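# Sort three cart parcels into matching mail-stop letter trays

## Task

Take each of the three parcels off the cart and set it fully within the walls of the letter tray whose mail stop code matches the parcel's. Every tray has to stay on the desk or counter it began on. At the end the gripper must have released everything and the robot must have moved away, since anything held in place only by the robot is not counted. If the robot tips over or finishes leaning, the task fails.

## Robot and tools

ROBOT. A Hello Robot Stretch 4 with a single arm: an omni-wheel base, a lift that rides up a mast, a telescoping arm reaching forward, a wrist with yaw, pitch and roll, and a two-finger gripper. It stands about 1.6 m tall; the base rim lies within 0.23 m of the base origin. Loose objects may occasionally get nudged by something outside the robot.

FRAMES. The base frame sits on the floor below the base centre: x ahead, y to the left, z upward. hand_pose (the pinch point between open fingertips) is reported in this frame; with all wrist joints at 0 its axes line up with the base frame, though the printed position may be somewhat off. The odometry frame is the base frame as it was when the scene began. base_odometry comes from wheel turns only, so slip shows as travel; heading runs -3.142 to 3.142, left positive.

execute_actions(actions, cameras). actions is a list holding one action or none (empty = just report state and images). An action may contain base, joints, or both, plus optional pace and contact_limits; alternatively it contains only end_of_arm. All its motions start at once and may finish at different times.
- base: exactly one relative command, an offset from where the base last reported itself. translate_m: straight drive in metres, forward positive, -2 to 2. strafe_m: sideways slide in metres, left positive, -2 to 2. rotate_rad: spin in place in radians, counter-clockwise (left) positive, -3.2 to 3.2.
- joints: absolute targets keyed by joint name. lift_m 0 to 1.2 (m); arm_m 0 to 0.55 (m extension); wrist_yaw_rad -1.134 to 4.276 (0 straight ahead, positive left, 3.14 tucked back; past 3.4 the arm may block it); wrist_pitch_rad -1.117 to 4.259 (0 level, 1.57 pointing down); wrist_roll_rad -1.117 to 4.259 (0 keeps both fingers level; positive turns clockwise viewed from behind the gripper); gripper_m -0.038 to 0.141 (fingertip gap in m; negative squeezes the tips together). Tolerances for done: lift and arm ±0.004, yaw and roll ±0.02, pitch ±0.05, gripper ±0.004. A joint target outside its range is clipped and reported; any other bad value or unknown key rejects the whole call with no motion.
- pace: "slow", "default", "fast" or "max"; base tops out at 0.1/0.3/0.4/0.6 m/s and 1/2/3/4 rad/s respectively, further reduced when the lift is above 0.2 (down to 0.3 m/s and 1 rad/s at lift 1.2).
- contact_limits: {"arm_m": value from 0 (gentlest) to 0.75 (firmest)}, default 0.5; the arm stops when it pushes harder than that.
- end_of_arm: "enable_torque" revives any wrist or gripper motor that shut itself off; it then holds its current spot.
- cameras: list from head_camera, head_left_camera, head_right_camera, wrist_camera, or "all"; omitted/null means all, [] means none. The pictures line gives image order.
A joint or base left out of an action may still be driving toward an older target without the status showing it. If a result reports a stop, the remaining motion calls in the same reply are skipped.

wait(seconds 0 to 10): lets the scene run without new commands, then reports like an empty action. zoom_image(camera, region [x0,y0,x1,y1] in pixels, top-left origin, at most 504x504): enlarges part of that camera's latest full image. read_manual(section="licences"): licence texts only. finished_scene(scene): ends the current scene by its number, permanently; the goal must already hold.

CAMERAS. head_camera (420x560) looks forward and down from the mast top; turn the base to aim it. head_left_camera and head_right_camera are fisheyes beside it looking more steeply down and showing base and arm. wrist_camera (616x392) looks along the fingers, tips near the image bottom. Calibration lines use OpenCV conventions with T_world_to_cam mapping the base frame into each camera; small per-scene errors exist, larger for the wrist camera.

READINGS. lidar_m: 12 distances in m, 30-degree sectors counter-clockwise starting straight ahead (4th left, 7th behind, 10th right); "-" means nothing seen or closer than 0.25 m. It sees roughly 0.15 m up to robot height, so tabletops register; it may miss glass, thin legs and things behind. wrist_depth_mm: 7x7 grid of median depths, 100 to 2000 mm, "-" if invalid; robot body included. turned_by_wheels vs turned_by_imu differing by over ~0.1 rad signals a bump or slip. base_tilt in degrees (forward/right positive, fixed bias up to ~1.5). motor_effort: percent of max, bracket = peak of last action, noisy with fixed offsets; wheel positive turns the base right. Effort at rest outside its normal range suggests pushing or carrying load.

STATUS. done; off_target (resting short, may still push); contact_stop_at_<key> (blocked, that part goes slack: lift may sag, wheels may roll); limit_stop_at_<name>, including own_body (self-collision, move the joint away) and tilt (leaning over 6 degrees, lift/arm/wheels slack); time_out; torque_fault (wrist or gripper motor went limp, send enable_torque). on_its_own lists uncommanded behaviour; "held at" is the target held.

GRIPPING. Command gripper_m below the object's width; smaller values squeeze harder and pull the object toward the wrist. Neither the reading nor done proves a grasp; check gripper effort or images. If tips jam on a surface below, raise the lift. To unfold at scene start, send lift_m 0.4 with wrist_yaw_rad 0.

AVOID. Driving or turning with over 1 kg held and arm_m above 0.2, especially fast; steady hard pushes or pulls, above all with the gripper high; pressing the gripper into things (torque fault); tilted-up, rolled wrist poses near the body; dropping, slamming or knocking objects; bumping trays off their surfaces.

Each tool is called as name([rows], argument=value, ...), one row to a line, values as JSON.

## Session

execute_actions(actions=[])

Scene clock: 0.00 s.
base_odometry: x=+0.000 y=+0.000 heading=+0.000 (m, m, rad; odometry frame)
turned_by_wheels: +0.000 (rad since the last result)
turned_by_imu: +0.000 (rad since the last result)
base_tilt: forward=-0.5 right=+0.9 (deg)
lidar_m: 1.69 1.63 1.66 1.65 1.56 1.20 1.75 1.66 1.75 2.31 1.89 1.91
base_status: not commanded
joint_positions: lift_m=+0.208 arm_m=-0.001 wrist_yaw_rad=+3.049 wrist_pitch_rad=-0.011 wrist_roll_rad=-0.013 gripper_m=+0.057
joint_status: not commanded
motor_effort: lift_m=+18 arm_m=+0 wrist_yaw_rad=-1 wrist_pitch_rad=-6 wrist_roll_rad=+1 gripper_m=-7 wheel_0=+0 wheel_1=+0 wheel_2=+0 (%)
hand_pose: x=-0.1094 y=+0.1136 z=+0.3896 quat_wxyz=(+0.046, +0.005, -0.007, +0.999) (m; base frame)
wrist_depth_mm: 135 218 - - 1863 1499 1308 / 117 138 - - 1921 1537 1308 / 109 138 - - 1464 1537 1336 / 118 142 - - 1756 1464 1308 / 133 1661 - - 1808 1464 1308 / 1499 1661 210 1618 197 1366 1281 / 1160 1118 976 1078 946 976 976
pictures: head_camera, head_left_camera, head_right_camera, wrist_camera
camera_calibration (this result's frames):
wrist_camera: T_world_to_cam=[[0.14339, 0.98888, -0.0394446, -0.0934172], [-0.06154, -0.0308701, -0.997627, 0.45353], [-0.987751, 0.145478, 0.0564292, 0.0731805], [0, 0, 0, 1]] pos_world=[0.113589, 0.0957327, 0.444639]
Images, in order (width x height): head_camera 420x560, head_left_camera 420x672, head_right_camera 420x672, wrist_camera 616x392.

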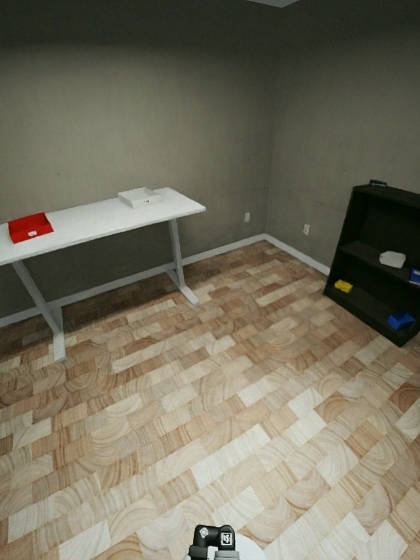

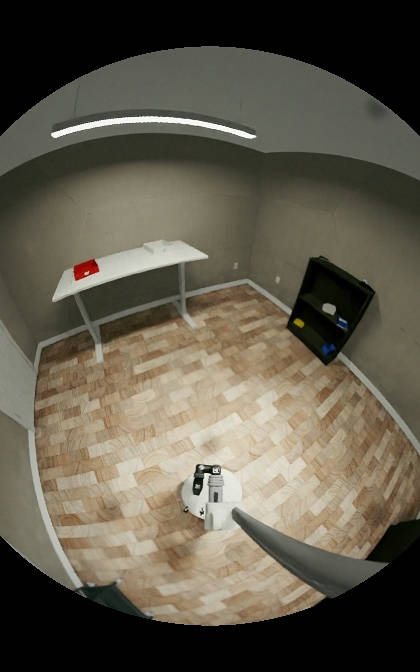

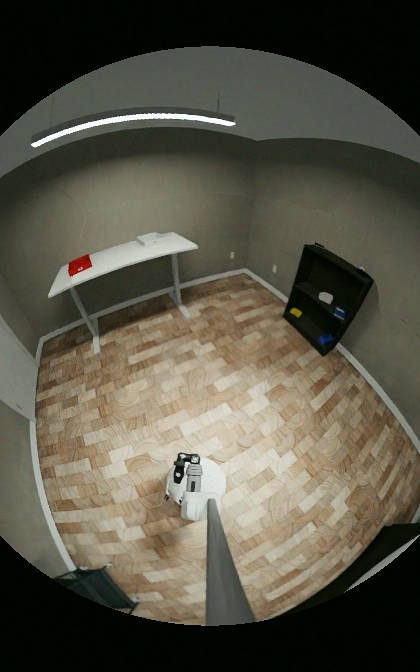

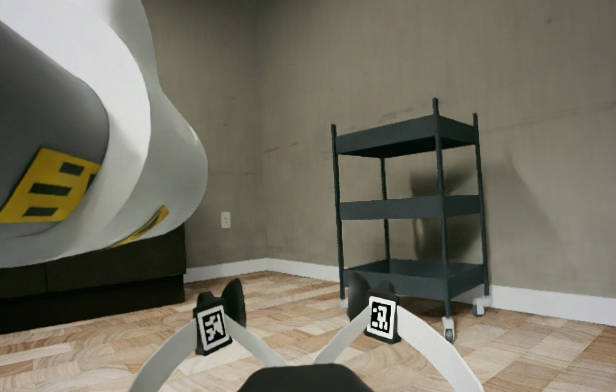

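execute_actions([
  {"base": {"translate_m": -0.85}, "joints": {"lift_m": 0.6, "wrist_yaw_rad": 0}, "pace": "max"},
], cameras=[])

execute_actions([
  {"base": {"rotate_rad": 2.11}, "joints": {"lift_m": 0.95, "wrist_pitch_rad": 0.5, "gripper_m": 0.1}, "pace": "fast"},
], cameras=["head_camera", "wrist_camera"])

Scene clock: 5.70 s.
base_odometry: x=-0.850 y=+0.000 heading=+0.000 (m, m, rad; odometry frame)
turned_by_wheels: +0.000 (rad since the last result)
turned_by_imu: -0.001 (rad since the last result)
base_tilt: forward=-0.3 right=+1.0 (deg)
lidar_m: 2.47 2.37 1.58 0.66 0.60 0.61 1.58 0.95 0.99 1.34 2.61 2.52
base_status: done
joint_positions: lift_m=+0.600 arm_m=-0.001 wrist_yaw_rad=+0.000 wrist_pitch_rad=-0.011 wrist_roll_rad=-0.013 gripper_m=+0.057
joint_status: all done
motor_effort: lift_m=+19(22) arm_m=-1(0) wrist_yaw_rad=-1(6) wrist_pitch_rad=-7(7) wrist_roll_rad=+1(0) gripper_m=-5(4) wheel_0=+2(9) wheel_1=+2(6) wheel_2=-1(16) (%)
hand_pose: x=+0.4583 y=-0.0874 z=+0.7813 quat_wxyz=(+1.000, -0.007, -0.005, +0.000) (m; base frame)
wrist_depth_mm: - - - - - - - / - - - - - - - / - - - - - - - / - - - - - - - / - - - - - - - / - - 211 - 197 - - / - - 1921 1983 1756 1863 1808
pictures: none
No camera images: the call's "cameras" was empty. Leave "cameras" out to get every camera's image.

Scene clock: 7.73 s.
base_odometry: x=-0.850 y=+0.000 heading=+2.111 (m, m, rad; odometry frame)
turned_by_wheels: +2.110 (rad since the last result)
turned_by_imu: +2.104 (rad since the last result)
base_tilt: forward=-0.3 right=+0.9 (deg)
lidar_m: 0.61 0.59 1.55 0.93 0.98 1.41 2.63 2.54 2.44 2.38 1.60 0.67
base_status: done
joint_positions: lift_m=+0.950 arm_m=-0.001 wrist_yaw_rad=+0.000 wrist_pitch_rad=+0.502 wrist_roll_rad=-0.013 gripper_m=+0.100
joint_status: all done
motor_effort: lift_m=+20(20) arm_m=+0(0) wrist_yaw_rad=-2(3) wrist_pitch_rad=-5(4) wrist_roll_rad=+1(0) gripper_m=-6(3) wheel_0=+2(7) wheel_1=+2(8) wheel_2=+1(9) (%)
hand_pose: x=+0.4228 y=-0.0874 z=+0.9893 quat_wxyz=(+0.969, -0.006, +0.248, +0.002) (m; base frame)
wrist_depth_mm: 759 778 778 788 809 820 831 / 809 820 831 842 866 878 878 / 878 891 891 904 917 931 946 / 917 931 976 960 1008 1008 1025 / 1008 809 788 809 1098 1098 1118 / 1118 647 640 647 205 1205 1229 / 1182 504 530 343 1255 1281 1281
pictures: head_camera, wrist_camera
camera_calibration (this result's frames):
wrist_camera: T_world_to_cam=[[-0.0643152, -0.997889, -0.00896762, -0.0632646], [-0.438408, 0.0363262, -0.898042, 1.14502], [0.896472, -0.0538262, -0.439819, 0.271065], [0, 0, 0, 1]] pos_world=[0.254917, -0.0901351, 1.14693]
Images, in order (width x height): head_camera 420x560, wrist_camera 616x392.

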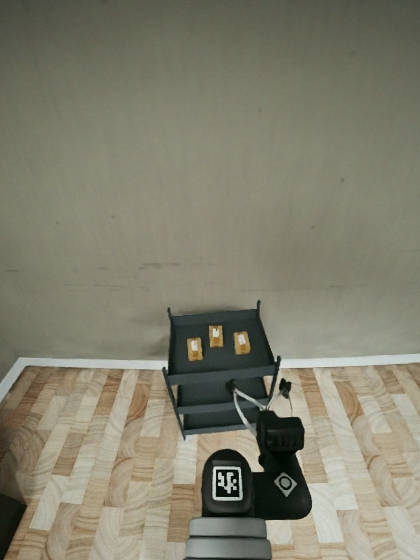

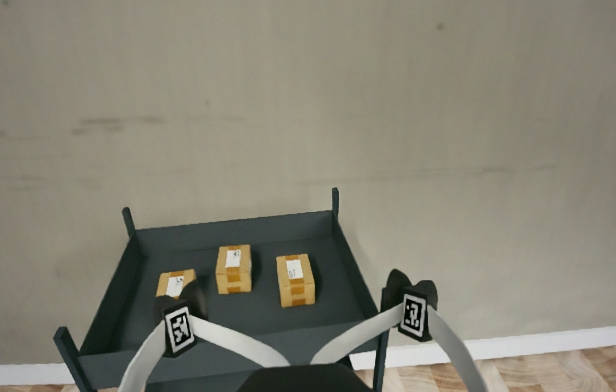

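execute_actions([
  {"base": {"translate_m": 0.28}, "joints": {"arm_m": 0.366, "wrist_pitch_rad": 1.57, "wrist_roll_rad": 0.0}, "pace": "fast"},
], cameras=["wrist_camera"])

Scene clock: 10.80 s.
base_odometry: x=-0.994 y=+0.240 heading=+2.111 (m, m, rad; odometry frame)
turned_by_wheels: +0.000 (rad since the last result)
turned_by_imu: +0.001 (rad since the last result)
base_tilt: forward=-0.3 right=+0.9 (deg)
lidar_m: 0.32 0.32 1.20 0.94 1.02 1.40 2.93 2.78 2.48 2.37 1.21 0.35
base_status: done
joint_positions: lift_m=+0.950 arm_m=+0.365 wrist_yaw_rad=+0.000 wrist_pitch_rad=+1.570 wrist_roll_rad=+0.000 gripper_m=+0.100
joint_status: all done
motor_effort: lift_m=+19(20) arm_m=+7(7) wrist_yaw_rad=-1(0) wrist_pitch_rad=+1(0) wrist_roll_rad=+2(3) gripper_m=+0(4) wheel_0=-1(5) wheel_1=+0(8) wheel_2=+1(8) (%)
hand_pose: x=+0.5360 y=-0.0874 z=+0.8396 quat_wxyz=(+0.707, +0.000, +0.707, +0.000) (m; base frame)
wrist_depth_mm: 488 512 521 535 544 574 585 / 668 715 732 676 699 842 878 / 389 392 394 402 1098 1078 1078 / 392 389 394 399 402 1078 1078 / 384 342 394 394 397 1060 1078 / 336 349 394 345 205 1078 1078 / 336 343 389 274 397 1098 1060
pictures: wrist_camera
camera_calibration (this result's frames):
wrist_camera: T_world_to_cam=[[-0.0513869, -0.997315, 0.0521717, -0.115579], [-0.997624, 0.048862, -0.0485694, 0.647884], [0.0458898, -0.0545435, -0.997456, 1.02778], [0, 0, 0, 1]] pos_world=[0.593241, -0.0908669, 1.06266]
Images, in order (width x height): wrist_camera 616x392.

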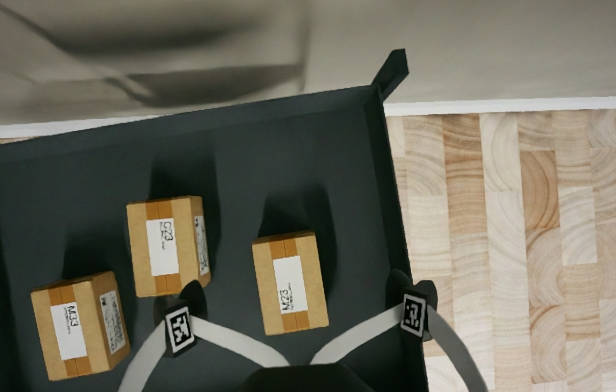

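zoom_image(camera="wrist_camera", region=[20, 185, 340, 392])

Region (20, 185, 340, 392) of wrist_camera's 616x392 image, scaled by 1.575; it fills the top 326 rows of this view, and the rest is white.

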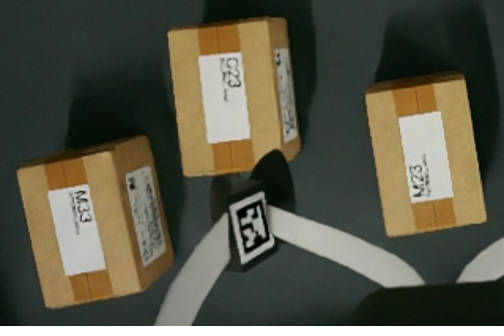

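execute_actions([
  {"joints": {"lift_m": 0.805, "gripper_m": 0.088, "wrist_roll_rad": -0.14, "arm_m": 0.356}, "pace": "default"},
], cameras=["wrist_camera"])

execute_actions([
  {"joints": {"gripper_m": 0.025}, "pace": "default"},
], cameras=[])

execute_actions([
  {"joints": {"lift_m": 0.98}, "pace": "fast"},
], cameras=["wrist_camera"])

Scene clock: 15.70 s.
base_odometry: x=-0.994 y=+0.240 heading=+2.111 (m, m, rad; odometry frame)
turned_by_wheels: +0.000 (rad since the last result)
turned_by_imu: +0.000 (rad since the last result)
base_tilt: forward=-0.4 right=+1.0 (deg)
lidar_m: 0.32 0.34 1.20 0.94 1.00 1.40 2.93 2.79 2.44 2.37 1.17 0.36
base_status: not commanded
joint_positions: lift_m=+0.805 arm_m=+0.357 wrist_yaw_rad=+0.000 wrist_pitch_rad=+1.570 wrist_roll_rad=-0.140 gripper_m=+0.088
joint_status: all done
motor_effort: lift_m=+15(17) arm_m=-7(8) wrist_yaw_rad=-2(1) wrist_pitch_rad=+1(0) wrist_roll_rad=+0(3) gripper_m=-1(1) wheel_0=-1(1) wheel_1=-1(0) wheel_2=+1(1) (%)
hand_pose: x=+0.5284 y=-0.0874 z=+0.6949 quat_wxyz=(+0.706, -0.049, +0.705, +0.049) (m; base frame)
wrist_depth_mm: 205 210 209 211 213 213 496 / 249 252 254 256 258 242 676 / 248 251 252 255 258 245 946 / 199 201 252 254 257 247 931 / 198 200 250 204 256 248 931 / 238 214 202 202 199 230 931 / 244 245 249 178 253 198 917
pictures: wrist_camera
camera_calibration (this result's frames):
wrist_camera: T_world_to_cam=[[0.0873483, -0.994805, 0.0522899, -0.181591], [-0.994777, -0.0898877, -0.0483563, 0.619417], [0.0528053, -0.047793, -0.99746, 0.880781], [0, 0, 0, 1]] pos_world=[0.585533, -0.082874, 0.917993]
Images, in order (width x height): wrist_camera 616x392.

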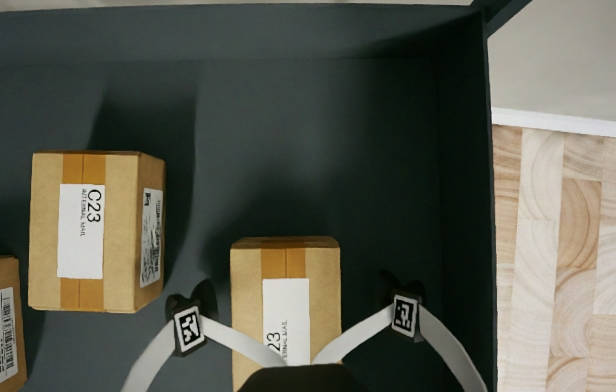

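Scene clock: 17.13 s.
base_odometry: x=-0.994 y=+0.240 heading=+2.111 (m, m, rad; odometry frame)
turned_by_wheels: +0.000 (rad since the last result)
turned_by_imu: +0.000 (rad since the last result)
base_tilt: forward=-0.4 right=+1.0 (deg)
lidar_m: 0.31 0.34 1.16 0.96 1.00 1.38 2.94 2.78 2.46 2.35 1.15 0.36
base_status: not commanded
joint_positions: lift_m=+0.805 arm_m=+0.357 wrist_yaw_rad=+0.000 wrist_pitch_rad=+1.570 wrist_roll_rad=-0.140 gripper_m=+0.025
joint_status: all done
motor_effort: lift_m=+15(15) arm_m=-7(7) wrist_yaw_rad=-1(1) wrist_pitch_rad=-1(1) wrist_roll_rad=-1(0) gripper_m=-17(20) wheel_0=-1(1) wheel_1=+0(0) wheel_2=+1(1) (%)
hand_pose: x=+0.5284 y=-0.0874 z=+0.6949 quat_wxyz=(+0.706, -0.049, +0.705, +0.049) (m; base frame)
wrist_depth_mm: 204 211 208 212 213 213 500 / 248 251 253 256 258 242 661 / 248 249 253 256 258 245 946 / 199 200 252 254 257 246 931 / 198 200 251 193 255 229 960 / 239 247 191 191 189 229 946 / 245 205 247 191 254 189 931
pictures: none
No camera images: the call's "cameras" was empty. Leave "cameras" out to get every camera's image.

Scene clock: 18.60 s.
base_odometry: x=-0.994 y=+0.240 heading=+2.111 (m, m, rad; odometry frame)
turned_by_wheels: +0.000 (rad since the last result)
turned_by_imu: +0.000 (rad since the last result)
base_tilt: forward=-0.3 right=+0.9 (deg)
lidar_m: 0.31 0.35 1.20 0.94 0.99 1.39 2.91 2.79 2.46 2.37 1.23 0.38
base_status: not commanded
joint_positions: lift_m=+0.980 arm_m=+0.357 wrist_yaw_rad=+0.000 wrist_pitch_rad=+1.570 wrist_roll_rad=-0.140 gripper_m=+0.025
joint_status: all done
motor_effort: lift_m=+20(22) arm_m=-7(7) wrist_yaw_rad=-1(1) wrist_pitch_rad=+0(1) wrist_roll_rad=-1(0) gripper_m=-17(23) wheel_0=-1(1) wheel_1=+0(1) wheel_2=+1(1) (%)
hand_pose: x=+0.5284 y=-0.0874 z=+0.8695 quat_wxyz=(+0.706, -0.049, +0.705, +0.049) (m; base frame)
wrist_depth_mm: 627 603 569 549 521 517 492 / 831 798 778 732 676 715 668 / 418 421 427 427 436 1118 1042 / 415 418 424 427 430 1098 1118 / 415 394 377 193 433 1098 1118 / 415 421 191 191 189 1118 1098 / 413 286 418 191 430 1098 1098
pictures: wrist_camera
camera_calibration (this result's frames):
wrist_camera: T_world_to_cam=[[0.0873472, -0.994804, 0.0522923, -0.190722], [-0.994776, -0.089888, -0.0483836, 0.627883], [0.0528327, -0.047793, -0.997459, 1.05493], [0, 0, 0, 1]] pos_world=[0.585527, -0.082874, 1.0926]
Images, in order (width x height): wrist_camera 616x392.

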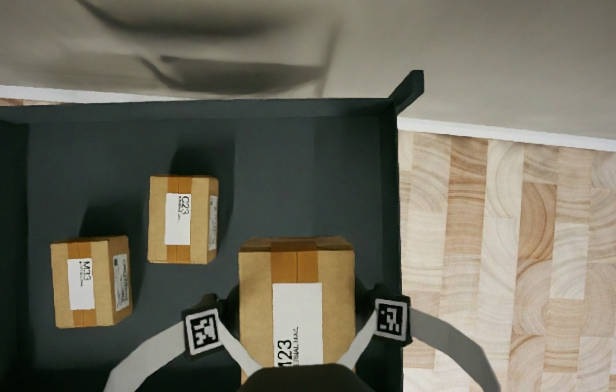

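execute_actions([
  {"base": {"translate_m": -1.17}, "joints": {"arm_m": 0.0}, "pace": "fast"},
], cameras=[])

execute_actions([
  {"base": {"rotate_rad": 1.57}, "joints": {"lift_m": 0.8, "wrist_pitch_rad": 0.0, "wrist_roll_rad": 0.0}, "pace": "fast"},
], cameras=["head_camera", "wrist_camera"])

Scene clock: 24.87 s.
base_odometry: x=-0.393 y=-0.763 heading=+2.111 (m, m, rad; odometry frame)
turned_by_wheels: +0.000 (rad since the last result)
turned_by_imu: -0.001 (rad since the last result)
base_tilt: forward=-0.5 right=+0.8 (deg)
lidar_m: 1.49 1.35 1.00 0.95 1.03 1.83 1.75 1.78 2.07 2.38 2.47 2.10
base_status: done
joint_positions: lift_m=+0.980 arm_m=+0.001 wrist_yaw_rad=+0.000 wrist_pitch_rad=+1.570 wrist_roll_rad=-0.140 gripper_m=+0.025
joint_status: all done
motor_effort: lift_m=+20(20) arm_m=-7(7) wrist_yaw_rad=-1(3) wrist_pitch_rad=-1(1) wrist_roll_rad=+0(0) gripper_m=-20(21) wheel_0=+0(5) wheel_1=+0(5) wheel_2=+0(12) (%)
hand_pose: x=+0.1723 y=-0.0874 z=+0.8695 quat_wxyz=(+0.706, -0.049, +0.705, +0.049) (m; base frame)
wrist_depth_mm: 1078 1078 1098 1098 1098 1138 1160 / 1078 1078 1118 1098 1098 1118 1118 / 1060 1098 1078 1060 1098 1118 1160 / 1078 1060 1078 1098 1118 1098 1118 / 1060 1078 866 191 1098 1118 1098 / 1042 1078 190 192 189 1098 1118 / 1042 603 854 191 1098 1118 1138
pictures: none
No camera images: the call's "cameras" was empty. Leave "cameras" out to get every camera's image.

Scene clock: 27.10 s.
base_odometry: x=-0.393 y=-0.763 heading=-2.603 (m, m, rad; odometry frame)
turned_by_wheels: +1.570 (rad since the last result)
turned_by_imu: +1.565 (rad since the last result)
base_tilt: forward=-0.5 right=+0.8 (deg)
lidar_m: 0.96 0.99 1.81 1.73 1.80 2.02 3.18 2.60 2.09 1.47 1.41 1.00
base_status: done
joint_positions: lift_m=+0.800 arm_m=+0.001 wrist_yaw_rad=+0.000 wrist_pitch_rad=+0.003 wrist_roll_rad=+0.000 gripper_m=+0.025
joint_status: all done
motor_effort: lift_m=+16(18) arm_m=-6(7) wrist_yaw_rad=+0(2) wrist_pitch_rad=-9(17) wrist_roll_rad=+2(5) gripper_m=-19(19) wheel_0=-1(7) wheel_1=-1(4) wheel_2=-2(8) (%)
hand_pose: x=+0.4606 y=-0.0874 z=+0.9774 quat_wxyz=(+1.000, +0.000, +0.002, +0.000) (m; base frame)
wrist_depth_mm: 1366 1366 1397 1397 1397 1430 1430 / 1336 1366 1308 1397 1397 1397 1397 / 1336 1308 1397 1366 1397 1430 1397 / 1336 1336 1366 1366 1397 1397 1430 / 1336 878 891 193 820 759 768 / 723 750 191 192 189 750 759 / 732 449 732 191 750 759 759
pictures: head_camera, wrist_camera
camera_calibration (this result's frames):
wrist_camera: T_world_to_cam=[[-0.052218, -0.997316, -0.0513176, -0.0250663], [0.0442991, 0.0490238, -0.997815, 1.02718], [0.997653, -0.0543772, 0.0416203, -0.285209], [0, 0, 0, 1]] pos_world=[0.237727, -0.0908644, 1.03552]
Images, in order (width x height): head_camera 420x560, wrist_camera 616x392.

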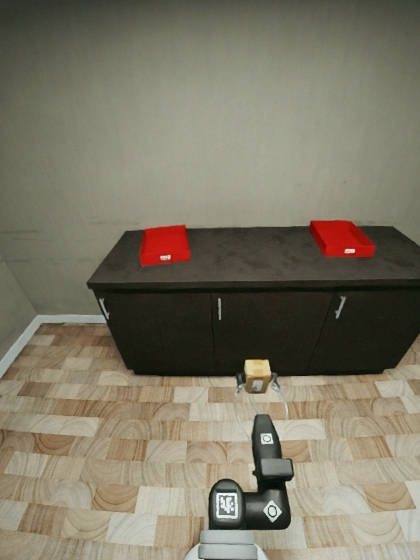

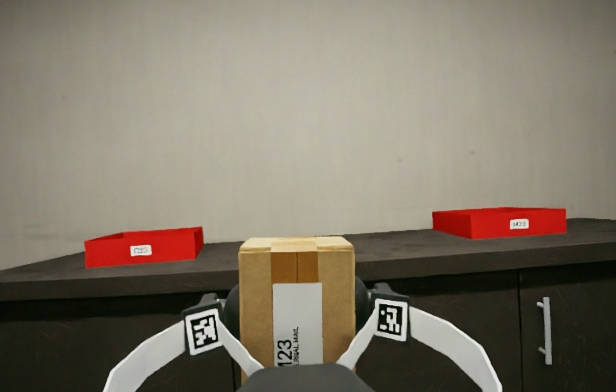

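zoom_image(camera="wrist_camera", region=[105, 230, 175, 270])

zoom_image(camera="wrist_camera", region=[485, 205, 555, 245])

Region (105, 230, 175, 270) of wrist_camera's 616x392 image, scaled by 7.200; it fills the top 288 rows of this view, and the rest is white.

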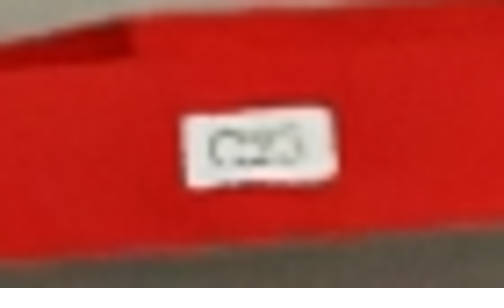

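Region (485, 205, 555, 245) of wrist_camera's 616x392 image, scaled by 7.200; it fills the top 288 rows of this view, and the rest is white.

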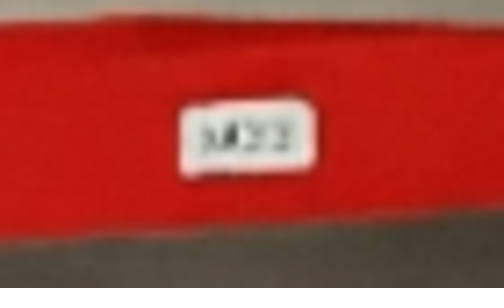

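execute_actions([
  {"joints": {"arm_m": 0.4, "wrist_yaw_rad": 0.59}, "pace": "fast"},
], cameras=["wrist_camera"])

execute_actions([
  {"base": {"strafe_m": -0.62}, "joints": {"wrist_yaw_rad": 0.0}, "pace": "fast"},
], cameras=["wrist_camera", "head_camera"])

Scene clock: 30.57 s.
base_odometry: x=-0.393 y=-0.763 heading=-2.603 (m, m, rad; odometry frame)
turned_by_wheels: +0.000 (rad since the last result)
turned_by_imu: +0.000 (rad since the last result)
base_tilt: forward=-0.4 right=+0.8 (deg)
lidar_m: 0.93 0.98 1.84 1.75 1.80 2.04 3.17 2.58 2.10 1.48 1.36 0.98
base_status: not commanded
joint_positions: lift_m=+0.800 arm_m=+0.399 wrist_yaw_rad=+0.590 wrist_pitch_rad=+0.003 wrist_roll_rad=+0.000 gripper_m=+0.025
joint_status: all done
motor_effort: lift_m=+16(16) arm_m=+7(6) wrist_yaw_rad=-3(5) wrist_pitch_rad=-8(9) wrist_roll_rad=+2(2) gripper_m=-21(21) wheel_0=+0(1) wheel_1=-1(1) wheel_2=-1(1) (%)
hand_pose: x=+0.8581 y=+0.0879 z=+0.9774 quat_wxyz=(+0.957, -0.001, +0.001, +0.291) (m; base frame)
wrist_depth_mm: 1576 1537 1281 1078 946 842 759 / 1618 1499 1255 1078 946 854 768 / 1618 1499 1255 1098 931 842 759 / 1576 1576 1281 1078 946 854 759 / 1576 1537 820 193 647 723 647 / 1537 530 190 192 189 375 355 / 1499 332 439 190 301 259 256
pictures: wrist_camera
camera_calibration (this result's frames):
wrist_camera: T_world_to_cam=[[0.511328, -0.857849, -0.0513745, -0.325307], [0.00964279, 0.0655039, -0.997806, 1.02931], [0.859332, 0.50971, 0.041766, -0.603273], [0, 0, 0, 1]] pos_world=[0.674825, -0.0389932, 1.03553]
Images, in order (width x height): wrist_camera 616x392.

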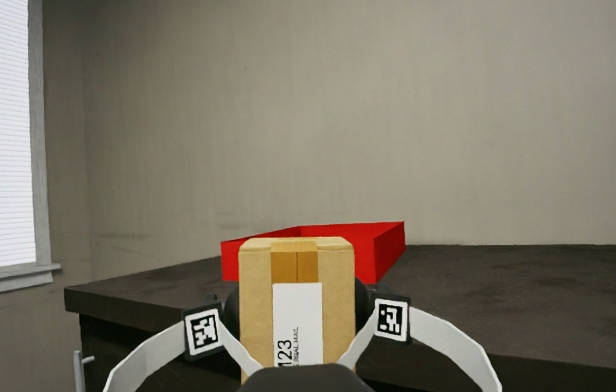

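Scene clock: 33.40 s.
base_odometry: x=-0.711 y=-0.231 heading=-2.603 (m, m, rad; odometry frame)
turned_by_wheels: +0.000 (rad since the last result)
turned_by_imu: -0.002 (rad since the last result)
base_tilt: forward=-0.5 right=+0.9 (deg)
lidar_m: 0.95 0.99 1.39 2.37 2.33 3.32 3.20 2.02 1.44 0.85 0.93 0.99
base_status: done
joint_positions: lift_m=+0.800 arm_m=+0.399 wrist_yaw_rad=+0.000 wrist_pitch_rad=+0.003 wrist_roll_rad=+0.000 gripper_m=+0.025
joint_status: all done
motor_effort: lift_m=+16(16) arm_m=+6(7) wrist_yaw_rad=-2(7) wrist_pitch_rad=-10(9) wrist_roll_rad=+2(2) gripper_m=-20(20) wheel_0=+0(9) wheel_1=+0(10) wheel_2=+0(3) (%)
hand_pose: x=+0.8582 y=-0.0874 z=+0.9774 quat_wxyz=(+1.000, +0.000, +0.002, +0.000) (m; base frame)
wrist_depth_mm: 960 976 976 991 991 991 1008 / 960 976 976 991 991 991 1008 / 960 960 976 976 991 991 991 / 946 960 960 976 991 1008 1008 / 931 946 535 193 820 723 1008 / 480 462 191 191 189 377 362 / 320 240 319 191 325 327 340
pictures: head_camera, wrist_camera
camera_calibration (this result's frames):
wrist_camera: T_world_to_cam=[[-0.0523933, -0.997304, -0.0513691, -0.00414908], [0.044376, 0.0490639, -0.997809, 1.00952], [0.99764, -0.0545581, 0.0416857, -0.682026], [0, 0, 0, 1]] pos_world=[0.6354, -0.0908789, 1.03553]
Images, in order (width x height): head_camera 420x560, wrist_camera 616x392.

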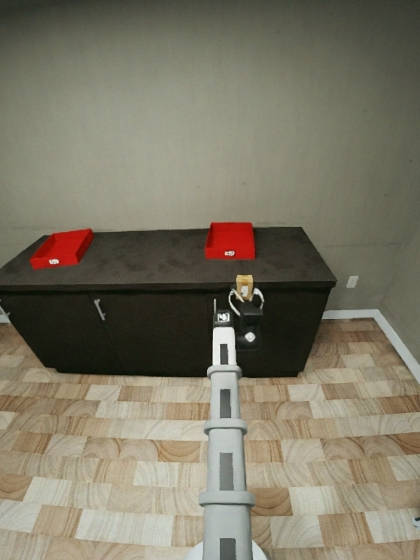

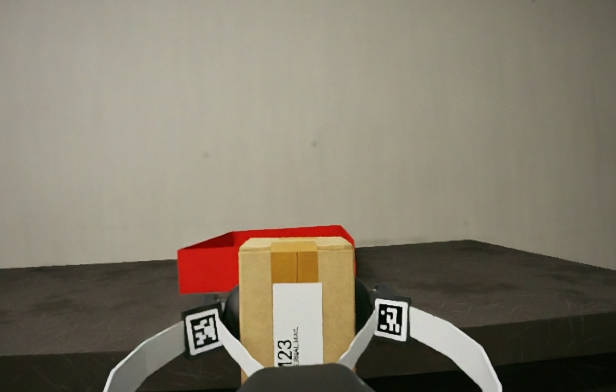

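execute_actions([
  {"joints": {"wrist_pitch_rad": 0.28}, "pace": "fast"},
], cameras=["wrist_camera"])

Scene clock: 34.80 s.
base_odometry: x=-0.711 y=-0.231 heading=-2.603 (m, m, rad; odometry frame)
turned_by_wheels: +0.000 (rad since the last result)
turned_by_imu: +0.000 (rad since the last result)
base_tilt: forward=-0.4 right=+1.0 (deg)
lidar_m: 0.94 0.97 1.42 2.35 2.25 3.29 3.16 1.99 1.44 0.86 0.90 0.97
base_status: not commanded
joint_positions: lift_m=+0.800 arm_m=+0.399 wrist_yaw_rad=+0.000 wrist_pitch_rad=+0.283 wrist_roll_rad=+0.000 gripper_m=+0.025
joint_status: all done
motor_effort: lift_m=+16(16) arm_m=+7(7) wrist_yaw_rad=+1(0) wrist_pitch_rad=-8(8) wrist_roll_rad=+3(1) gripper_m=-18(18) wheel_0=+0(0) wheel_1=+0(0) wheel_2=+0(0) (%)
hand_pose: x=+0.8468 y=-0.0874 z=+0.8978 quat_wxyz=(+0.990, +0.000, +0.141, +0.000) (m; base frame)
wrist_depth_mm: 866 866 866 904 904 917 931 / 891 904 904 917 931 946 960 / 904 917 521 517 778 750 976 / 439 421 399 384 370 351 343 / 327 330 334 193 366 370 375 / 366 366 191 192 189 384 394 / 382 272 362 191 402 402 407
pictures: wrist_camera
camera_calibration (this result's frames):
wrist_camera: T_world_to_cam=[[-0.0645549, -0.997303, -0.0349301, -0.0133022], [-0.232706, 0.0490826, -0.971308, 1.14146], [0.970402, -0.0545742, -0.235246, -0.395585], [0, 0, 0, 1]] pos_world=[0.648643, -0.0908811, 1.01519]
Images, in order (width x height): wrist_camera 616x392.

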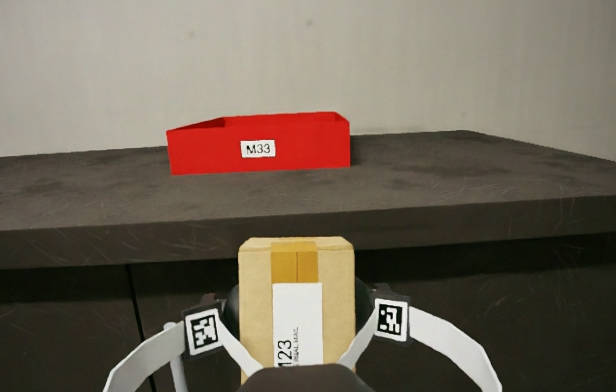

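execute_actions([
  {"base": {"rotate_rad": 3.1}, "joints": {"arm_m": 0.0, "wrist_pitch_rad": 0.15}, "pace": "fast"},
], cameras=[])

execute_actions([
  {"base": {"translate_m": 1.72}, "joints": {"lift_m": 0.86}, "pace": "max"},
], cameras=["head_camera", "wrist_camera"])

Scene clock: 40.93 s.
base_odometry: x=-0.711 y=-0.231 heading=+0.497 (m, m, rad; odometry frame)
turned_by_wheels: +3.100 (rad since the last result)
turned_by_imu: +3.091 (rad since the last result)
base_tilt: forward=-0.3 right=+1.1 (deg)
lidar_m: 2.34 2.06 1.47 0.87 0.87 0.99 0.95 0.99 1.35 2.34 2.31 2.50
base_status: done
joint_positions: lift_m=+0.800 arm_m=+0.001 wrist_yaw_rad=+0.000 wrist_pitch_rad=+0.153 wrist_roll_rad=+0.000 gripper_m=+0.025
joint_status: all done
motor_effort: lift_m=+16(17) arm_m=-7(8) wrist_yaw_rad=+0(2) wrist_pitch_rad=-9(14) wrist_roll_rad=+2(1) gripper_m=-19(20) wheel_0=-1(9) wheel_1=-1(7) wheel_2=-1(6) (%)
hand_pose: x=+0.4573 y=-0.0874 z=+0.9343 quat_wxyz=(+0.997, +0.000, +0.077, +0.000) (m; base frame)
wrist_depth_mm: - - - - - - - / - - - - - - - / - - - - - - - / - - - - - - - / - - - 193 - - - / - - 191 192 189 - - / 1863 917 1576 190 1661 1576 1661
pictures: none
No camera images: the call's "cameras" was empty. Leave "cameras" out to get every camera's image.

Scene clock: 46.50 s.
base_odometry: x=+0.801 y=+0.589 heading=+0.497 (m, m, rad; odometry frame)
turned_by_wheels: +0.000 (rad since the last result)
turned_by_imu: +0.003 (rad since the last result)
base_tilt: forward=-0.4 right=+0.8 (deg)
lidar_m: 0.64 0.68 1.51 1.44 1.52 1.80 2.69 2.79 2.03 1.94 0.98 0.67
base_status: done
joint_positions: lift_m=+0.860 arm_m=+0.001 wrist_yaw_rad=+0.000 wrist_pitch_rad=+0.153 wrist_roll_rad=+0.000 gripper_m=+0.025
joint_status: all done
motor_effort: lift_m=+19(22) arm_m=-7(7) wrist_yaw_rad=-3(2) wrist_pitch_rad=-9(10) wrist_roll_rad=+2(2) gripper_m=-20(20) wheel_0=-1(6) wheel_1=+0(3) wheel_2=+2(11) (%)
hand_pose: x=+0.4572 y=-0.0874 z=+0.9941 quat_wxyz=(+0.997, +0.000, +0.076, +0.000) (m; base frame)
wrist_depth_mm: 1098 1118 1118 1138 1182 1205 1205 / 1098 1118 1138 1160 1182 1205 1229 / 1118 1138 1138 1182 1182 1229 1255 / 1025 931 1078 1008 917 788 778 / 530 508 488 193 455 480 504 / 732 1205 191 191 189 1308 917 / 788 691 1255 190 1336 1366 931
pictures: head_camera, wrist_camera
camera_calibration (this result's frames):
wrist_camera: T_world_to_cam=[[-0.0594285, -0.997306, -0.0429889, -0.0294017], [-0.105159, 0.0490801, -0.993243, 1.10783], [0.992678, -0.0545063, -0.107793, -0.131754], [0, 0, 0, 1]] pos_world=[0.245541, -0.0908763, 1.08488]
Images, in order (width x height): head_camera 420x560, wrist_camera 616x392.

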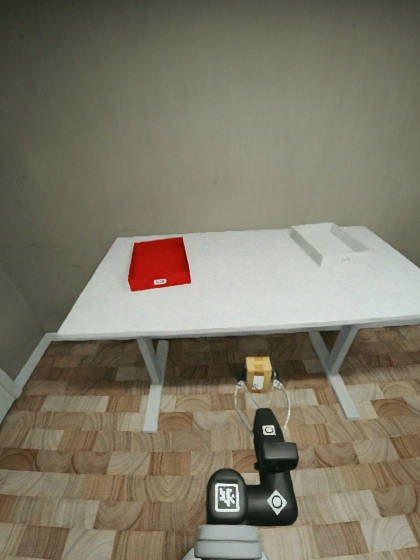

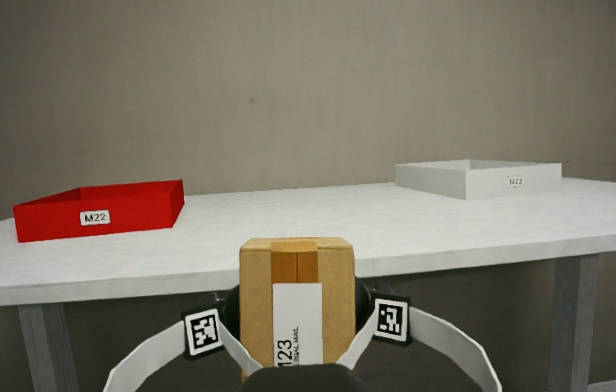

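zoom_image(camera="wrist_camera", region=[480, 160, 550, 200])

zoom_image(camera="wrist_camera", region=[60, 195, 130, 235])

Region (480, 160, 550, 200) of wrist_camera's 616x392 image, scaled by 7.200; it fills the top 288 rows of this view, and the rest is white.

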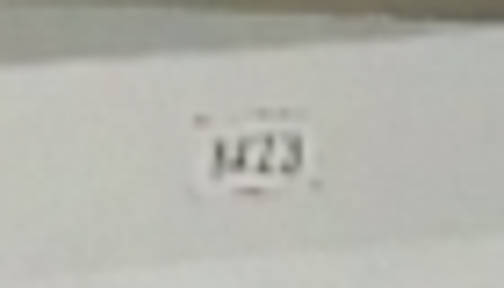

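Region (60, 195, 130, 235) of wrist_camera's 616x392 image, scaled by 7.200; it fills the top 288 rows of this view, and the rest is white.

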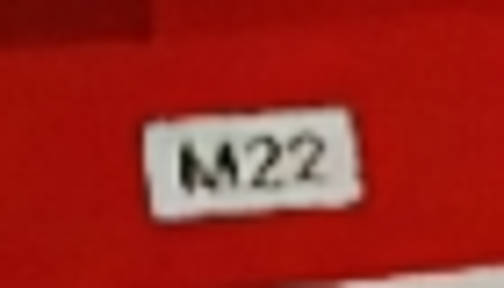

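execute_actions([
  {"base": {"strafe_m": -0.46}, "joints": {"lift_m": 1.2, "wrist_pitch_rad": 1.57}, "pace": "fast"},
], cameras=[])

execute_actions([
  {"base": {"translate_m": 0.48}, "joints": {"arm_m": 0.53}, "pace": "fast"},
], cameras=["wrist_camera"])

Scene clock: 50.90 s.
base_odometry: x=+1.021 y=+0.184 heading=+0.497 (m, m, rad; odometry frame)
turned_by_wheels: +0.000 (rad since the last result)
turned_by_imu: -0.001 (rad since the last result)
base_tilt: forward=-0.4 right=+1.0 (deg)
lidar_m: 0.66 0.69 0.95 1.91 1.95 2.05 2.73 2.74 1.57 1.51 1.87 0.72
base_status: done
joint_positions: lift_m=+1.199 arm_m=+0.001 wrist_yaw_rad=+0.000 wrist_pitch_rad=+1.570 wrist_roll_rad=+0.000 gripper_m=+0.025
joint_status: all done
motor_effort: lift_m=+20(20) arm_m=-6(7) wrist_yaw_rad=-3(0) wrist_pitch_rad=-1(4) wrist_roll_rad=+2(1) gripper_m=-21(21) wheel_0=+0(8) wheel_1=+1(9) wheel_2=+0(3) (%)
hand_pose: x=+0.1723 y=-0.0874 z=+1.0891 quat_wxyz=(+0.707, +0.000, +0.707, +0.000) (m; base frame)
wrist_depth_mm: 1281 1308 1336 1336 1366 1366 1366 / 1308 1281 1308 1308 1336 1336 1366 / 1281 1308 1308 1308 1308 1308 1336 / 1281 1281 1308 1308 1308 1336 1336 / 1281 1281 1078 193 1336 1308 1336 / 1255 1281 190 191 189 1308 1336 / 1255 715 1281 191 1308 1336 1336
pictures: none
No camera images: the call's "cameras" was empty. Leave "cameras" out to get every camera's image.

Scene clock: 53.97 s.
base_odometry: x=+1.442 y=+0.413 heading=+0.497 (m, m, rad; odometry frame)
turned_by_wheels: +0.000 (rad since the last result)
turned_by_imu: +0.001 (rad since the last result)
base_tilt: forward=-0.4 right=+0.9 (deg)
lidar_m: 0.25 0.25 0.26 0.72 2.04 2.46 3.24 2.72 1.55 1.50 0.30 0.25
base_status: done
joint_positions: lift_m=+1.199 arm_m=+0.529 wrist_yaw_rad=+0.000 wrist_pitch_rad=+1.570 wrist_roll_rad=+0.000 gripper_m=+0.025
joint_status: all done
motor_effort: lift_m=+20(20) arm_m=+7(7) wrist_yaw_rad=-2(1) wrist_pitch_rad=+1(3) wrist_roll_rad=+1(2) gripper_m=-21(19) wheel_0=-1(5) wheel_1=+1(4) wheel_2=+0(9) (%)
hand_pose: x=+0.7000 y=-0.0874 z=+1.0891 quat_wxyz=(+0.707, +0.000, +0.707, +0.000) (m; base frame)
wrist_depth_mm: 353 357 357 362 366 373 377 / 351 357 355 357 364 370 373 / 351 349 353 359 359 368 373 / 349 349 353 359 359 368 375 / 349 349 353 192 357 368 373 / 345 351 191 191 189 364 366 / 345 229 340 191 357 357 368
pictures: wrist_camera
camera_calibration (this result's frames):
wrist_camera: T_world_to_cam=[[-0.0514564, -0.997311, 0.0521747, -0.120125], [-0.997623, 0.0489347, -0.0485093, 0.823529], [0.0458257, -0.0545468, -0.997459, 1.26919], [0, 0, 0, 1]] pos_world=[0.75723, -0.0908711, 1.31218]
Images, in order (width x height): wrist_camera 616x392.

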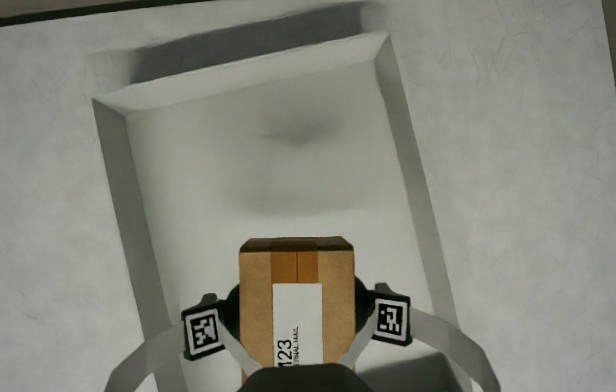

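execute_actions([
  {"joints": {"lift_m": 1.095}, "pace": "default"},
], cameras=[])

execute_actions([
  {"joints": {"gripper_m": 0.1}, "pace": "default"},
], cameras=[])

execute_actions([
  {"joints": {"lift_m": 1.2}, "pace": "fast"},
], cameras=["wrist_camera"])

Scene clock: 56.13 s.
base_odometry: x=+1.442 y=+0.413 heading=+0.497 (m, m, rad; odometry frame)
turned_by_wheels: +0.000 (rad since the last result)
turned_by_imu: +0.000 (rad since the last result)
base_tilt: forward=-0.5 right=+0.9 (deg)
lidar_m: 0.25 0.25 0.25 0.66 1.99 2.46 3.21 2.69 1.56 1.52 0.29 0.25
base_status: not commanded
joint_positions: lift_m=+1.095 arm_m=+0.529 wrist_yaw_rad=+0.000 wrist_pitch_rad=+1.570 wrist_roll_rad=+0.000 gripper_m=+0.025
joint_status: all done
motor_effort: lift_m=+15(19) arm_m=+7(7) wrist_yaw_rad=+0(1) wrist_pitch_rad=-1(2) wrist_roll_rad=+1(2) gripper_m=-21(22) wheel_0=-1(1) wheel_1=+2(1) wheel_2=+0(0) (%)
hand_pose: x=+0.7000 y=-0.0874 z=+0.9849 quat_wxyz=(+0.707, +0.000, +0.707, +0.000) (m; base frame)
wrist_depth_mm: 206 215 235 254 258 265 266 / 230 250 253 256 258 265 266 / 225 249 252 255 256 243 265 / 214 249 251 254 256 245 263 / 213 248 249 193 255 245 263 / 212 246 190 192 189 240 262 / 228 189 248 191 253 211 260
pictures: none
No camera images: the call's "cameras" was empty. Leave "cameras" out to get every camera's image.

Scene clock: 57.70 s.
base_odometry: x=+1.442 y=+0.413 heading=+0.497 (m, m, rad; odometry frame)
turned_by_wheels: +0.000 (rad since the last result)
turned_by_imu: +0.000 (rad since the last result)
base_tilt: forward=-0.4 right=+1.0 (deg)
lidar_m: 0.25 0.25 0.26 0.68 2.02 2.48 3.20 2.68 1.54 1.51 0.29 0.25
base_status: not commanded
joint_positions: lift_m=+1.095 arm_m=+0.529 wrist_yaw_rad=+0.000 wrist_pitch_rad=+1.570 wrist_roll_rad=+0.000 gripper_m=+0.100
joint_status: all done
motor_effort: lift_m=+15(15) arm_m=+7(7) wrist_yaw_rad=-1(3) wrist_pitch_rad=+1(0) wrist_roll_rad=+2(1) gripper_m=-4(24) wheel_0=-1(1) wheel_1=+2(1) wheel_2=+0(0) (%)
hand_pose: x=+0.7000 y=-0.0874 z=+0.9849 quat_wxyz=(+0.707, +0.000, +0.707, +0.000) (m; base frame)
wrist_depth_mm: 205 215 234 255 259 264 266 / 230 251 252 255 257 263 265 / 226 249 252 255 258 243 265 / 214 249 252 254 256 244 263 / 214 248 249 203 256 244 263 / 213 247 202 202 204 245 263 / 228 229 247 178 253 229 260
pictures: none
No camera images: the call's "cameras" was empty. Leave "cameras" out to get every camera's image.

Scene clock: 58.90 s.
base_odometry: x=+1.442 y=+0.413 heading=+0.497 (m, m, rad; odometry frame)
turned_by_wheels: +0.000 (rad since the last result)
turned_by_imu: +0.000 (rad since the last result)
base_tilt: forward=-0.3 right=+1.2 (deg)
lidar_m: 0.25 0.25 0.29 0.72 2.01 2.47 3.27 2.70 1.55 1.53 0.28 0.25
base_status: not commanded
joint_positions: lift_m=+1.199 arm_m=+0.529 wrist_yaw_rad=+0.000 wrist_pitch_rad=+1.570 wrist_roll_rad=+0.000 gripper_m=+0.100
joint_status: all done
motor_effort: lift_m=+19(20) arm_m=+6(7) wrist_yaw_rad=-2(1) wrist_pitch_rad=+0(1) wrist_roll_rad=+2(2) gripper_m=-5(1) wheel_0=-1(1) wheel_1=+2(1) wheel_2=+0(0) (%)
hand_pose: x=+0.7000 y=-0.0874 z=+1.0891 quat_wxyz=(+0.707, +0.000, +0.707, +0.000) (m; base frame)
wrist_depth_mm: 353 357 362 362 368 375 377 / 353 355 355 364 362 373 375 / 349 353 355 357 364 368 373 / 351 349 353 359 362 366 370 / 351 351 353 306 359 368 370 / 347 347 351 306 205 366 368 / 347 338 351 254 357 366 366
pictures: wrist_camera
camera_calibration (this result's frames):
wrist_camera: T_world_to_cam=[[-0.0515216, -0.997308, 0.0521794, -0.120086], [-0.997624, 0.0490047, -0.0484181, 0.823411], [0.0457307, -0.0545501, -0.997463, 1.26927], [0, 0, 0, 1]] pos_world=[0.757223, -0.0908752, 1.31218]
Images, in order (width x height): wrist_camera 616x392.

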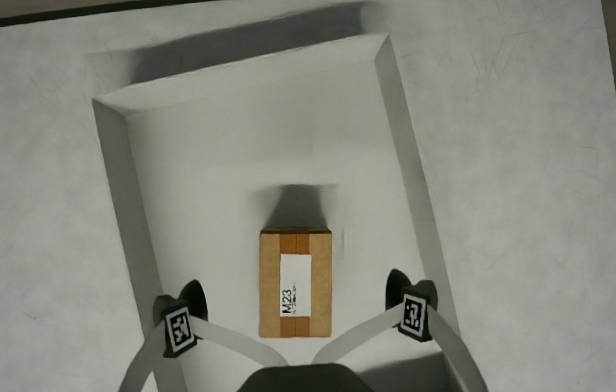

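execute_actions([
  {"base": {"translate_m": -0.5}, "joints": {"arm_m": 0.0}, "pace": "fast"},
], cameras=[])

execute_actions([
  {"base": {"rotate_rad": -0.366}, "joints": {"lift_m": 0.95, "wrist_roll_rad": -0.12}, "pace": "fast"},
], cameras=[])

execute_actions([
  {"base": {"translate_m": -1.968}, "pace": "max"},
], cameras=[])

execute_actions([
  {"base": {"rotate_rad": 2.0}, "pace": "fast"},
], cameras=[])

execute_actions([
  {"base": {"translate_m": 0.3}, "joints": {"arm_m": 0.393}, "pace": "fast"},
], cameras=["wrist_camera"])

Scene clock: 63.07 s.
base_odometry: x=+1.003 y=+0.175 heading=+0.497 (m, m, rad; odometry frame)
turned_by_wheels: +0.000 (rad since the last result)
turned_by_imu: +0.000 (rad since the last result)
base_tilt: forward=-0.5 right=+0.8 (deg)
lidar_m: 0.68 0.72 0.93 1.91 1.95 2.06 2.70 2.73 1.57 1.49 1.91 0.72
base_status: done
joint_positions: lift_m=+1.199 arm_m=+0.001 wrist_yaw_rad=+0.000 wrist_pitch_rad=+1.570 wrist_roll_rad=+0.000 gripper_m=+0.100
joint_status: all done
motor_effort: lift_m=+19(20) arm_m=-7(7) wrist_yaw_rad=-1(5) wrist_pitch_rad=-1(1) wrist_roll_rad=+1(2) gripper_m=-2(2) wheel_0=-1(6) wheel_1=+0(5) wheel_2=-1(7) (%)
hand_pose: x=+0.1723 y=-0.0874 z=+1.0891 quat_wxyz=(+0.707, +0.000, +0.707, +0.000) (m; base frame)
wrist_depth_mm: 1308 1308 1308 1308 1336 1366 1366 / 1281 1308 1308 1308 1336 1336 1366 / 1255 1281 1281 1308 1308 1366 1366 / 1255 1281 1281 1281 1308 1308 1397 / 1255 1308 1098 1098 1308 1336 1397 / 1255 1255 1078 1098 204 1336 1336 / 1255 1281 1281 402 1308 1366 1336
pictures: none
No camera images: the call's "cameras" was empty. Leave "cameras" out to get every camera's image.

Scene clock: 64.77 s.
base_odometry: x=+1.003 y=+0.175 heading=+0.131 (m, m, rad; odometry frame)
turned_by_wheels: -0.366 (rad since the last result)
turned_by_imu: -0.364 (rad since the last result)
base_tilt: forward=-0.5 right=+0.8 (deg)
lidar_m: 0.69 0.67 0.74 1.14 1.91 2.04 2.35 2.65 2.33 1.50 1.49 1.90
base_status: done
joint_positions: lift_m=+0.950 arm_m=+0.001 wrist_yaw_rad=+0.000 wrist_pitch_rad=+1.570 wrist_roll_rad=-0.120 gripper_m=+0.100
joint_status: all done
motor_effort: lift_m=+15(16) arm_m=-7(7) wrist_yaw_rad=-2(1) wrist_pitch_rad=+1(0) wrist_roll_rad=-1(3) gripper_m=-1(0) wheel_0=+1(6) wheel_1=+1(5) wheel_2=+3(8) (%)
hand_pose: x=+0.1723 y=-0.0874 z=+0.8399 quat_wxyz=(+0.706, -0.042, +0.706, +0.042) (m; base frame)
wrist_depth_mm: 1060 1060 1078 1078 1098 1078 1098 / 1042 1060 1042 1060 1078 1098 1098 / 1025 1042 1060 1060 1098 1078 1098 / 1025 1060 1042 1060 1078 1078 1118 / 1042 1025 842 842 1060 1078 1078 / 1060 1042 831 842 204 1098 1078 / 1025 1025 831 404 1042 1060 1078
pictures: none
No camera images: the call's "cameras" was empty. Leave "cameras" out to get every camera's image.

Scene clock: 71.50 s.
base_odometry: x=-0.948 y=-0.083 heading=+0.131 (m, m, rad; odometry frame)
turned_by_wheels: +0.000 (rad since the last result)
turned_by_imu: -0.002 (rad since the last result)
base_tilt: forward=-0.7 right=+0.8 (deg)
lidar_m: 2.54 2.48 1.47 0.63 0.60 1.24 0.82 0.82 0.89 1.39 2.59 2.57
base_status: done
joint_positions: lift_m=+0.950 arm_m=+0.001 wrist_yaw_rad=+0.000 wrist_pitch_rad=+1.570 wrist_roll_rad=-0.120 gripper_m=+0.100
joint_status: not commanded
motor_effort: lift_m=+16(15) arm_m=-7(7) wrist_yaw_rad=+2(1) wrist_pitch_rad=+1(1) wrist_roll_rad=-1(1) gripper_m=-3(0) wheel_0=+0(5) wheel_1=+0(4) wheel_2=+0(7) (%)
hand_pose: x=+0.1723 y=-0.0874 z=+0.8399 quat_wxyz=(+0.706, -0.042, +0.706, +0.042) (m; base frame)
wrist_depth_mm: 1042 1060 1060 1060 1098 1098 1078 / 1042 1060 1060 1078 1078 1078 1098 / 1042 1060 1060 1060 1078 1098 1098 / 1042 1042 1042 1042 1098 1098 1098 / 1025 1042 854 842 1060 1078 1078 / 1025 1042 831 842 205 1060 1098 / 1025 1042 831 407 1078 1078 1098
pictures: none
No camera images: the call's "cameras" was empty. Leave "cameras" out to get every camera's image.

Scene clock: 73.93 s.
base_odometry: x=-0.948 y=-0.083 heading=+2.131 (m, m, rad; odometry frame)
turned_by_wheels: +2.000 (rad since the last result)
turned_by_imu: +1.993 (rad since the last result)
base_tilt: forward=-0.4 right=+1.0 (deg)
lidar_m: 0.60 1.19 0.85 0.81 0.86 1.23 2.62 2.59 2.58 2.48 1.60 0.67
base_status: done
joint_positions: lift_m=+0.950 arm_m=+0.001 wrist_yaw_rad=+0.000 wrist_pitch_rad=+1.570 wrist_roll_rad=-0.120 gripper_m=+0.100
joint_status: not commanded
motor_effort: lift_m=+16(16) arm_m=-7(7) wrist_yaw_rad=+0(1) wrist_pitch_rad=+2(1) wrist_roll_rad=-1(0) gripper_m=-1(2) wheel_0=-1(5) wheel_1=-2(5) wheel_2=-3(4) (%)
hand_pose: x=+0.1724 y=-0.0874 z=+0.8398 quat_wxyz=(+0.706, -0.042, +0.706, +0.042) (m; base frame)
wrist_depth_mm: 1060 1078 1060 931 946 1098 1118 / 1060 1060 1060 1060 1078 1098 1118 / 1042 1042 1060 1060 1078 1098 1098 / 1025 1025 1060 1078 1078 1078 1078 / 1042 1042 854 831 1042 1098 1060 / 1025 1025 831 854 205 1078 1078 / 1008 1042 820 407 1060 1060 1098
pictures: none
No camera images: the call's "cameras" was empty. Leave "cameras" out to get every camera's image.

Scene clock: 76.17 s.
base_odometry: x=-1.108 y=+0.171 heading=+2.131 (m, m, rad; odometry frame)
turned_by_wheels: +0.000 (rad since the last result)
turned_by_imu: +0.001 (rad since the last result)
base_tilt: forward=-0.5 right=+1.0 (deg)
lidar_m: 0.31 0.31 1.19 0.81 0.87 1.24 2.94 2.84 2.59 2.48 0.48 0.35
base_status: done
joint_positions: lift_m=+0.950 arm_m=+0.392 wrist_yaw_rad=+0.000 wrist_pitch_rad=+1.570 wrist_roll_rad=-0.120 gripper_m=+0.100
joint_status: all done
motor_effort: lift_m=+16(16) arm_m=+7(7) wrist_yaw_rad=-1(1) wrist_pitch_rad=+1(3) wrist_roll_rad=+0(1) gripper_m=-1(1) wheel_0=-1(3) wheel_1=+1(4) wheel_2=+0(12) (%)
hand_pose: x=+0.5630 y=-0.0874 z=+0.8398 quat_wxyz=(+0.706, -0.042, +0.705, +0.042) (m; base frame)
wrist_depth_mm: 535 517 484 466 445 439 427 / 809 768 723 676 640 603 564 / 1025 1025 976 931 878 798 723 / 1025 392 394 399 404 404 1098 / 1025 392 397 349 402 407 1098 / 1042 357 370 349 204 402 1078 / 1025 342 342 274 399 404 1078
pictures: wrist_camera
camera_calibration (this result's frames):
wrist_camera: T_world_to_cam=[[0.0679832, -0.996315, 0.0522896, -0.181424], [-0.996326, -0.0705333, -0.0485756, 0.663663], [0.0520848, -0.0487952, -0.99745, 1.02379], [0, 0, 0, 1]] pos_world=[0.620234, -0.0839897, 1.0629]
Images, in order (width x height): wrist_camera 616x392.

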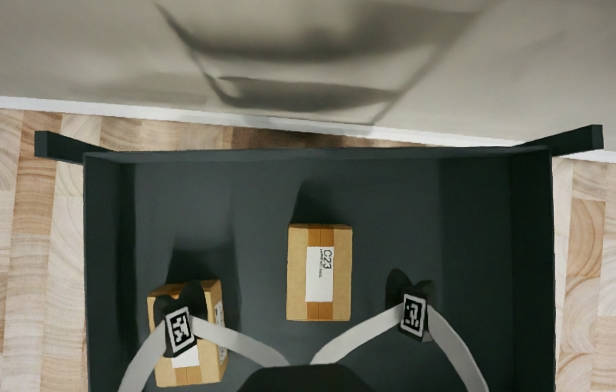

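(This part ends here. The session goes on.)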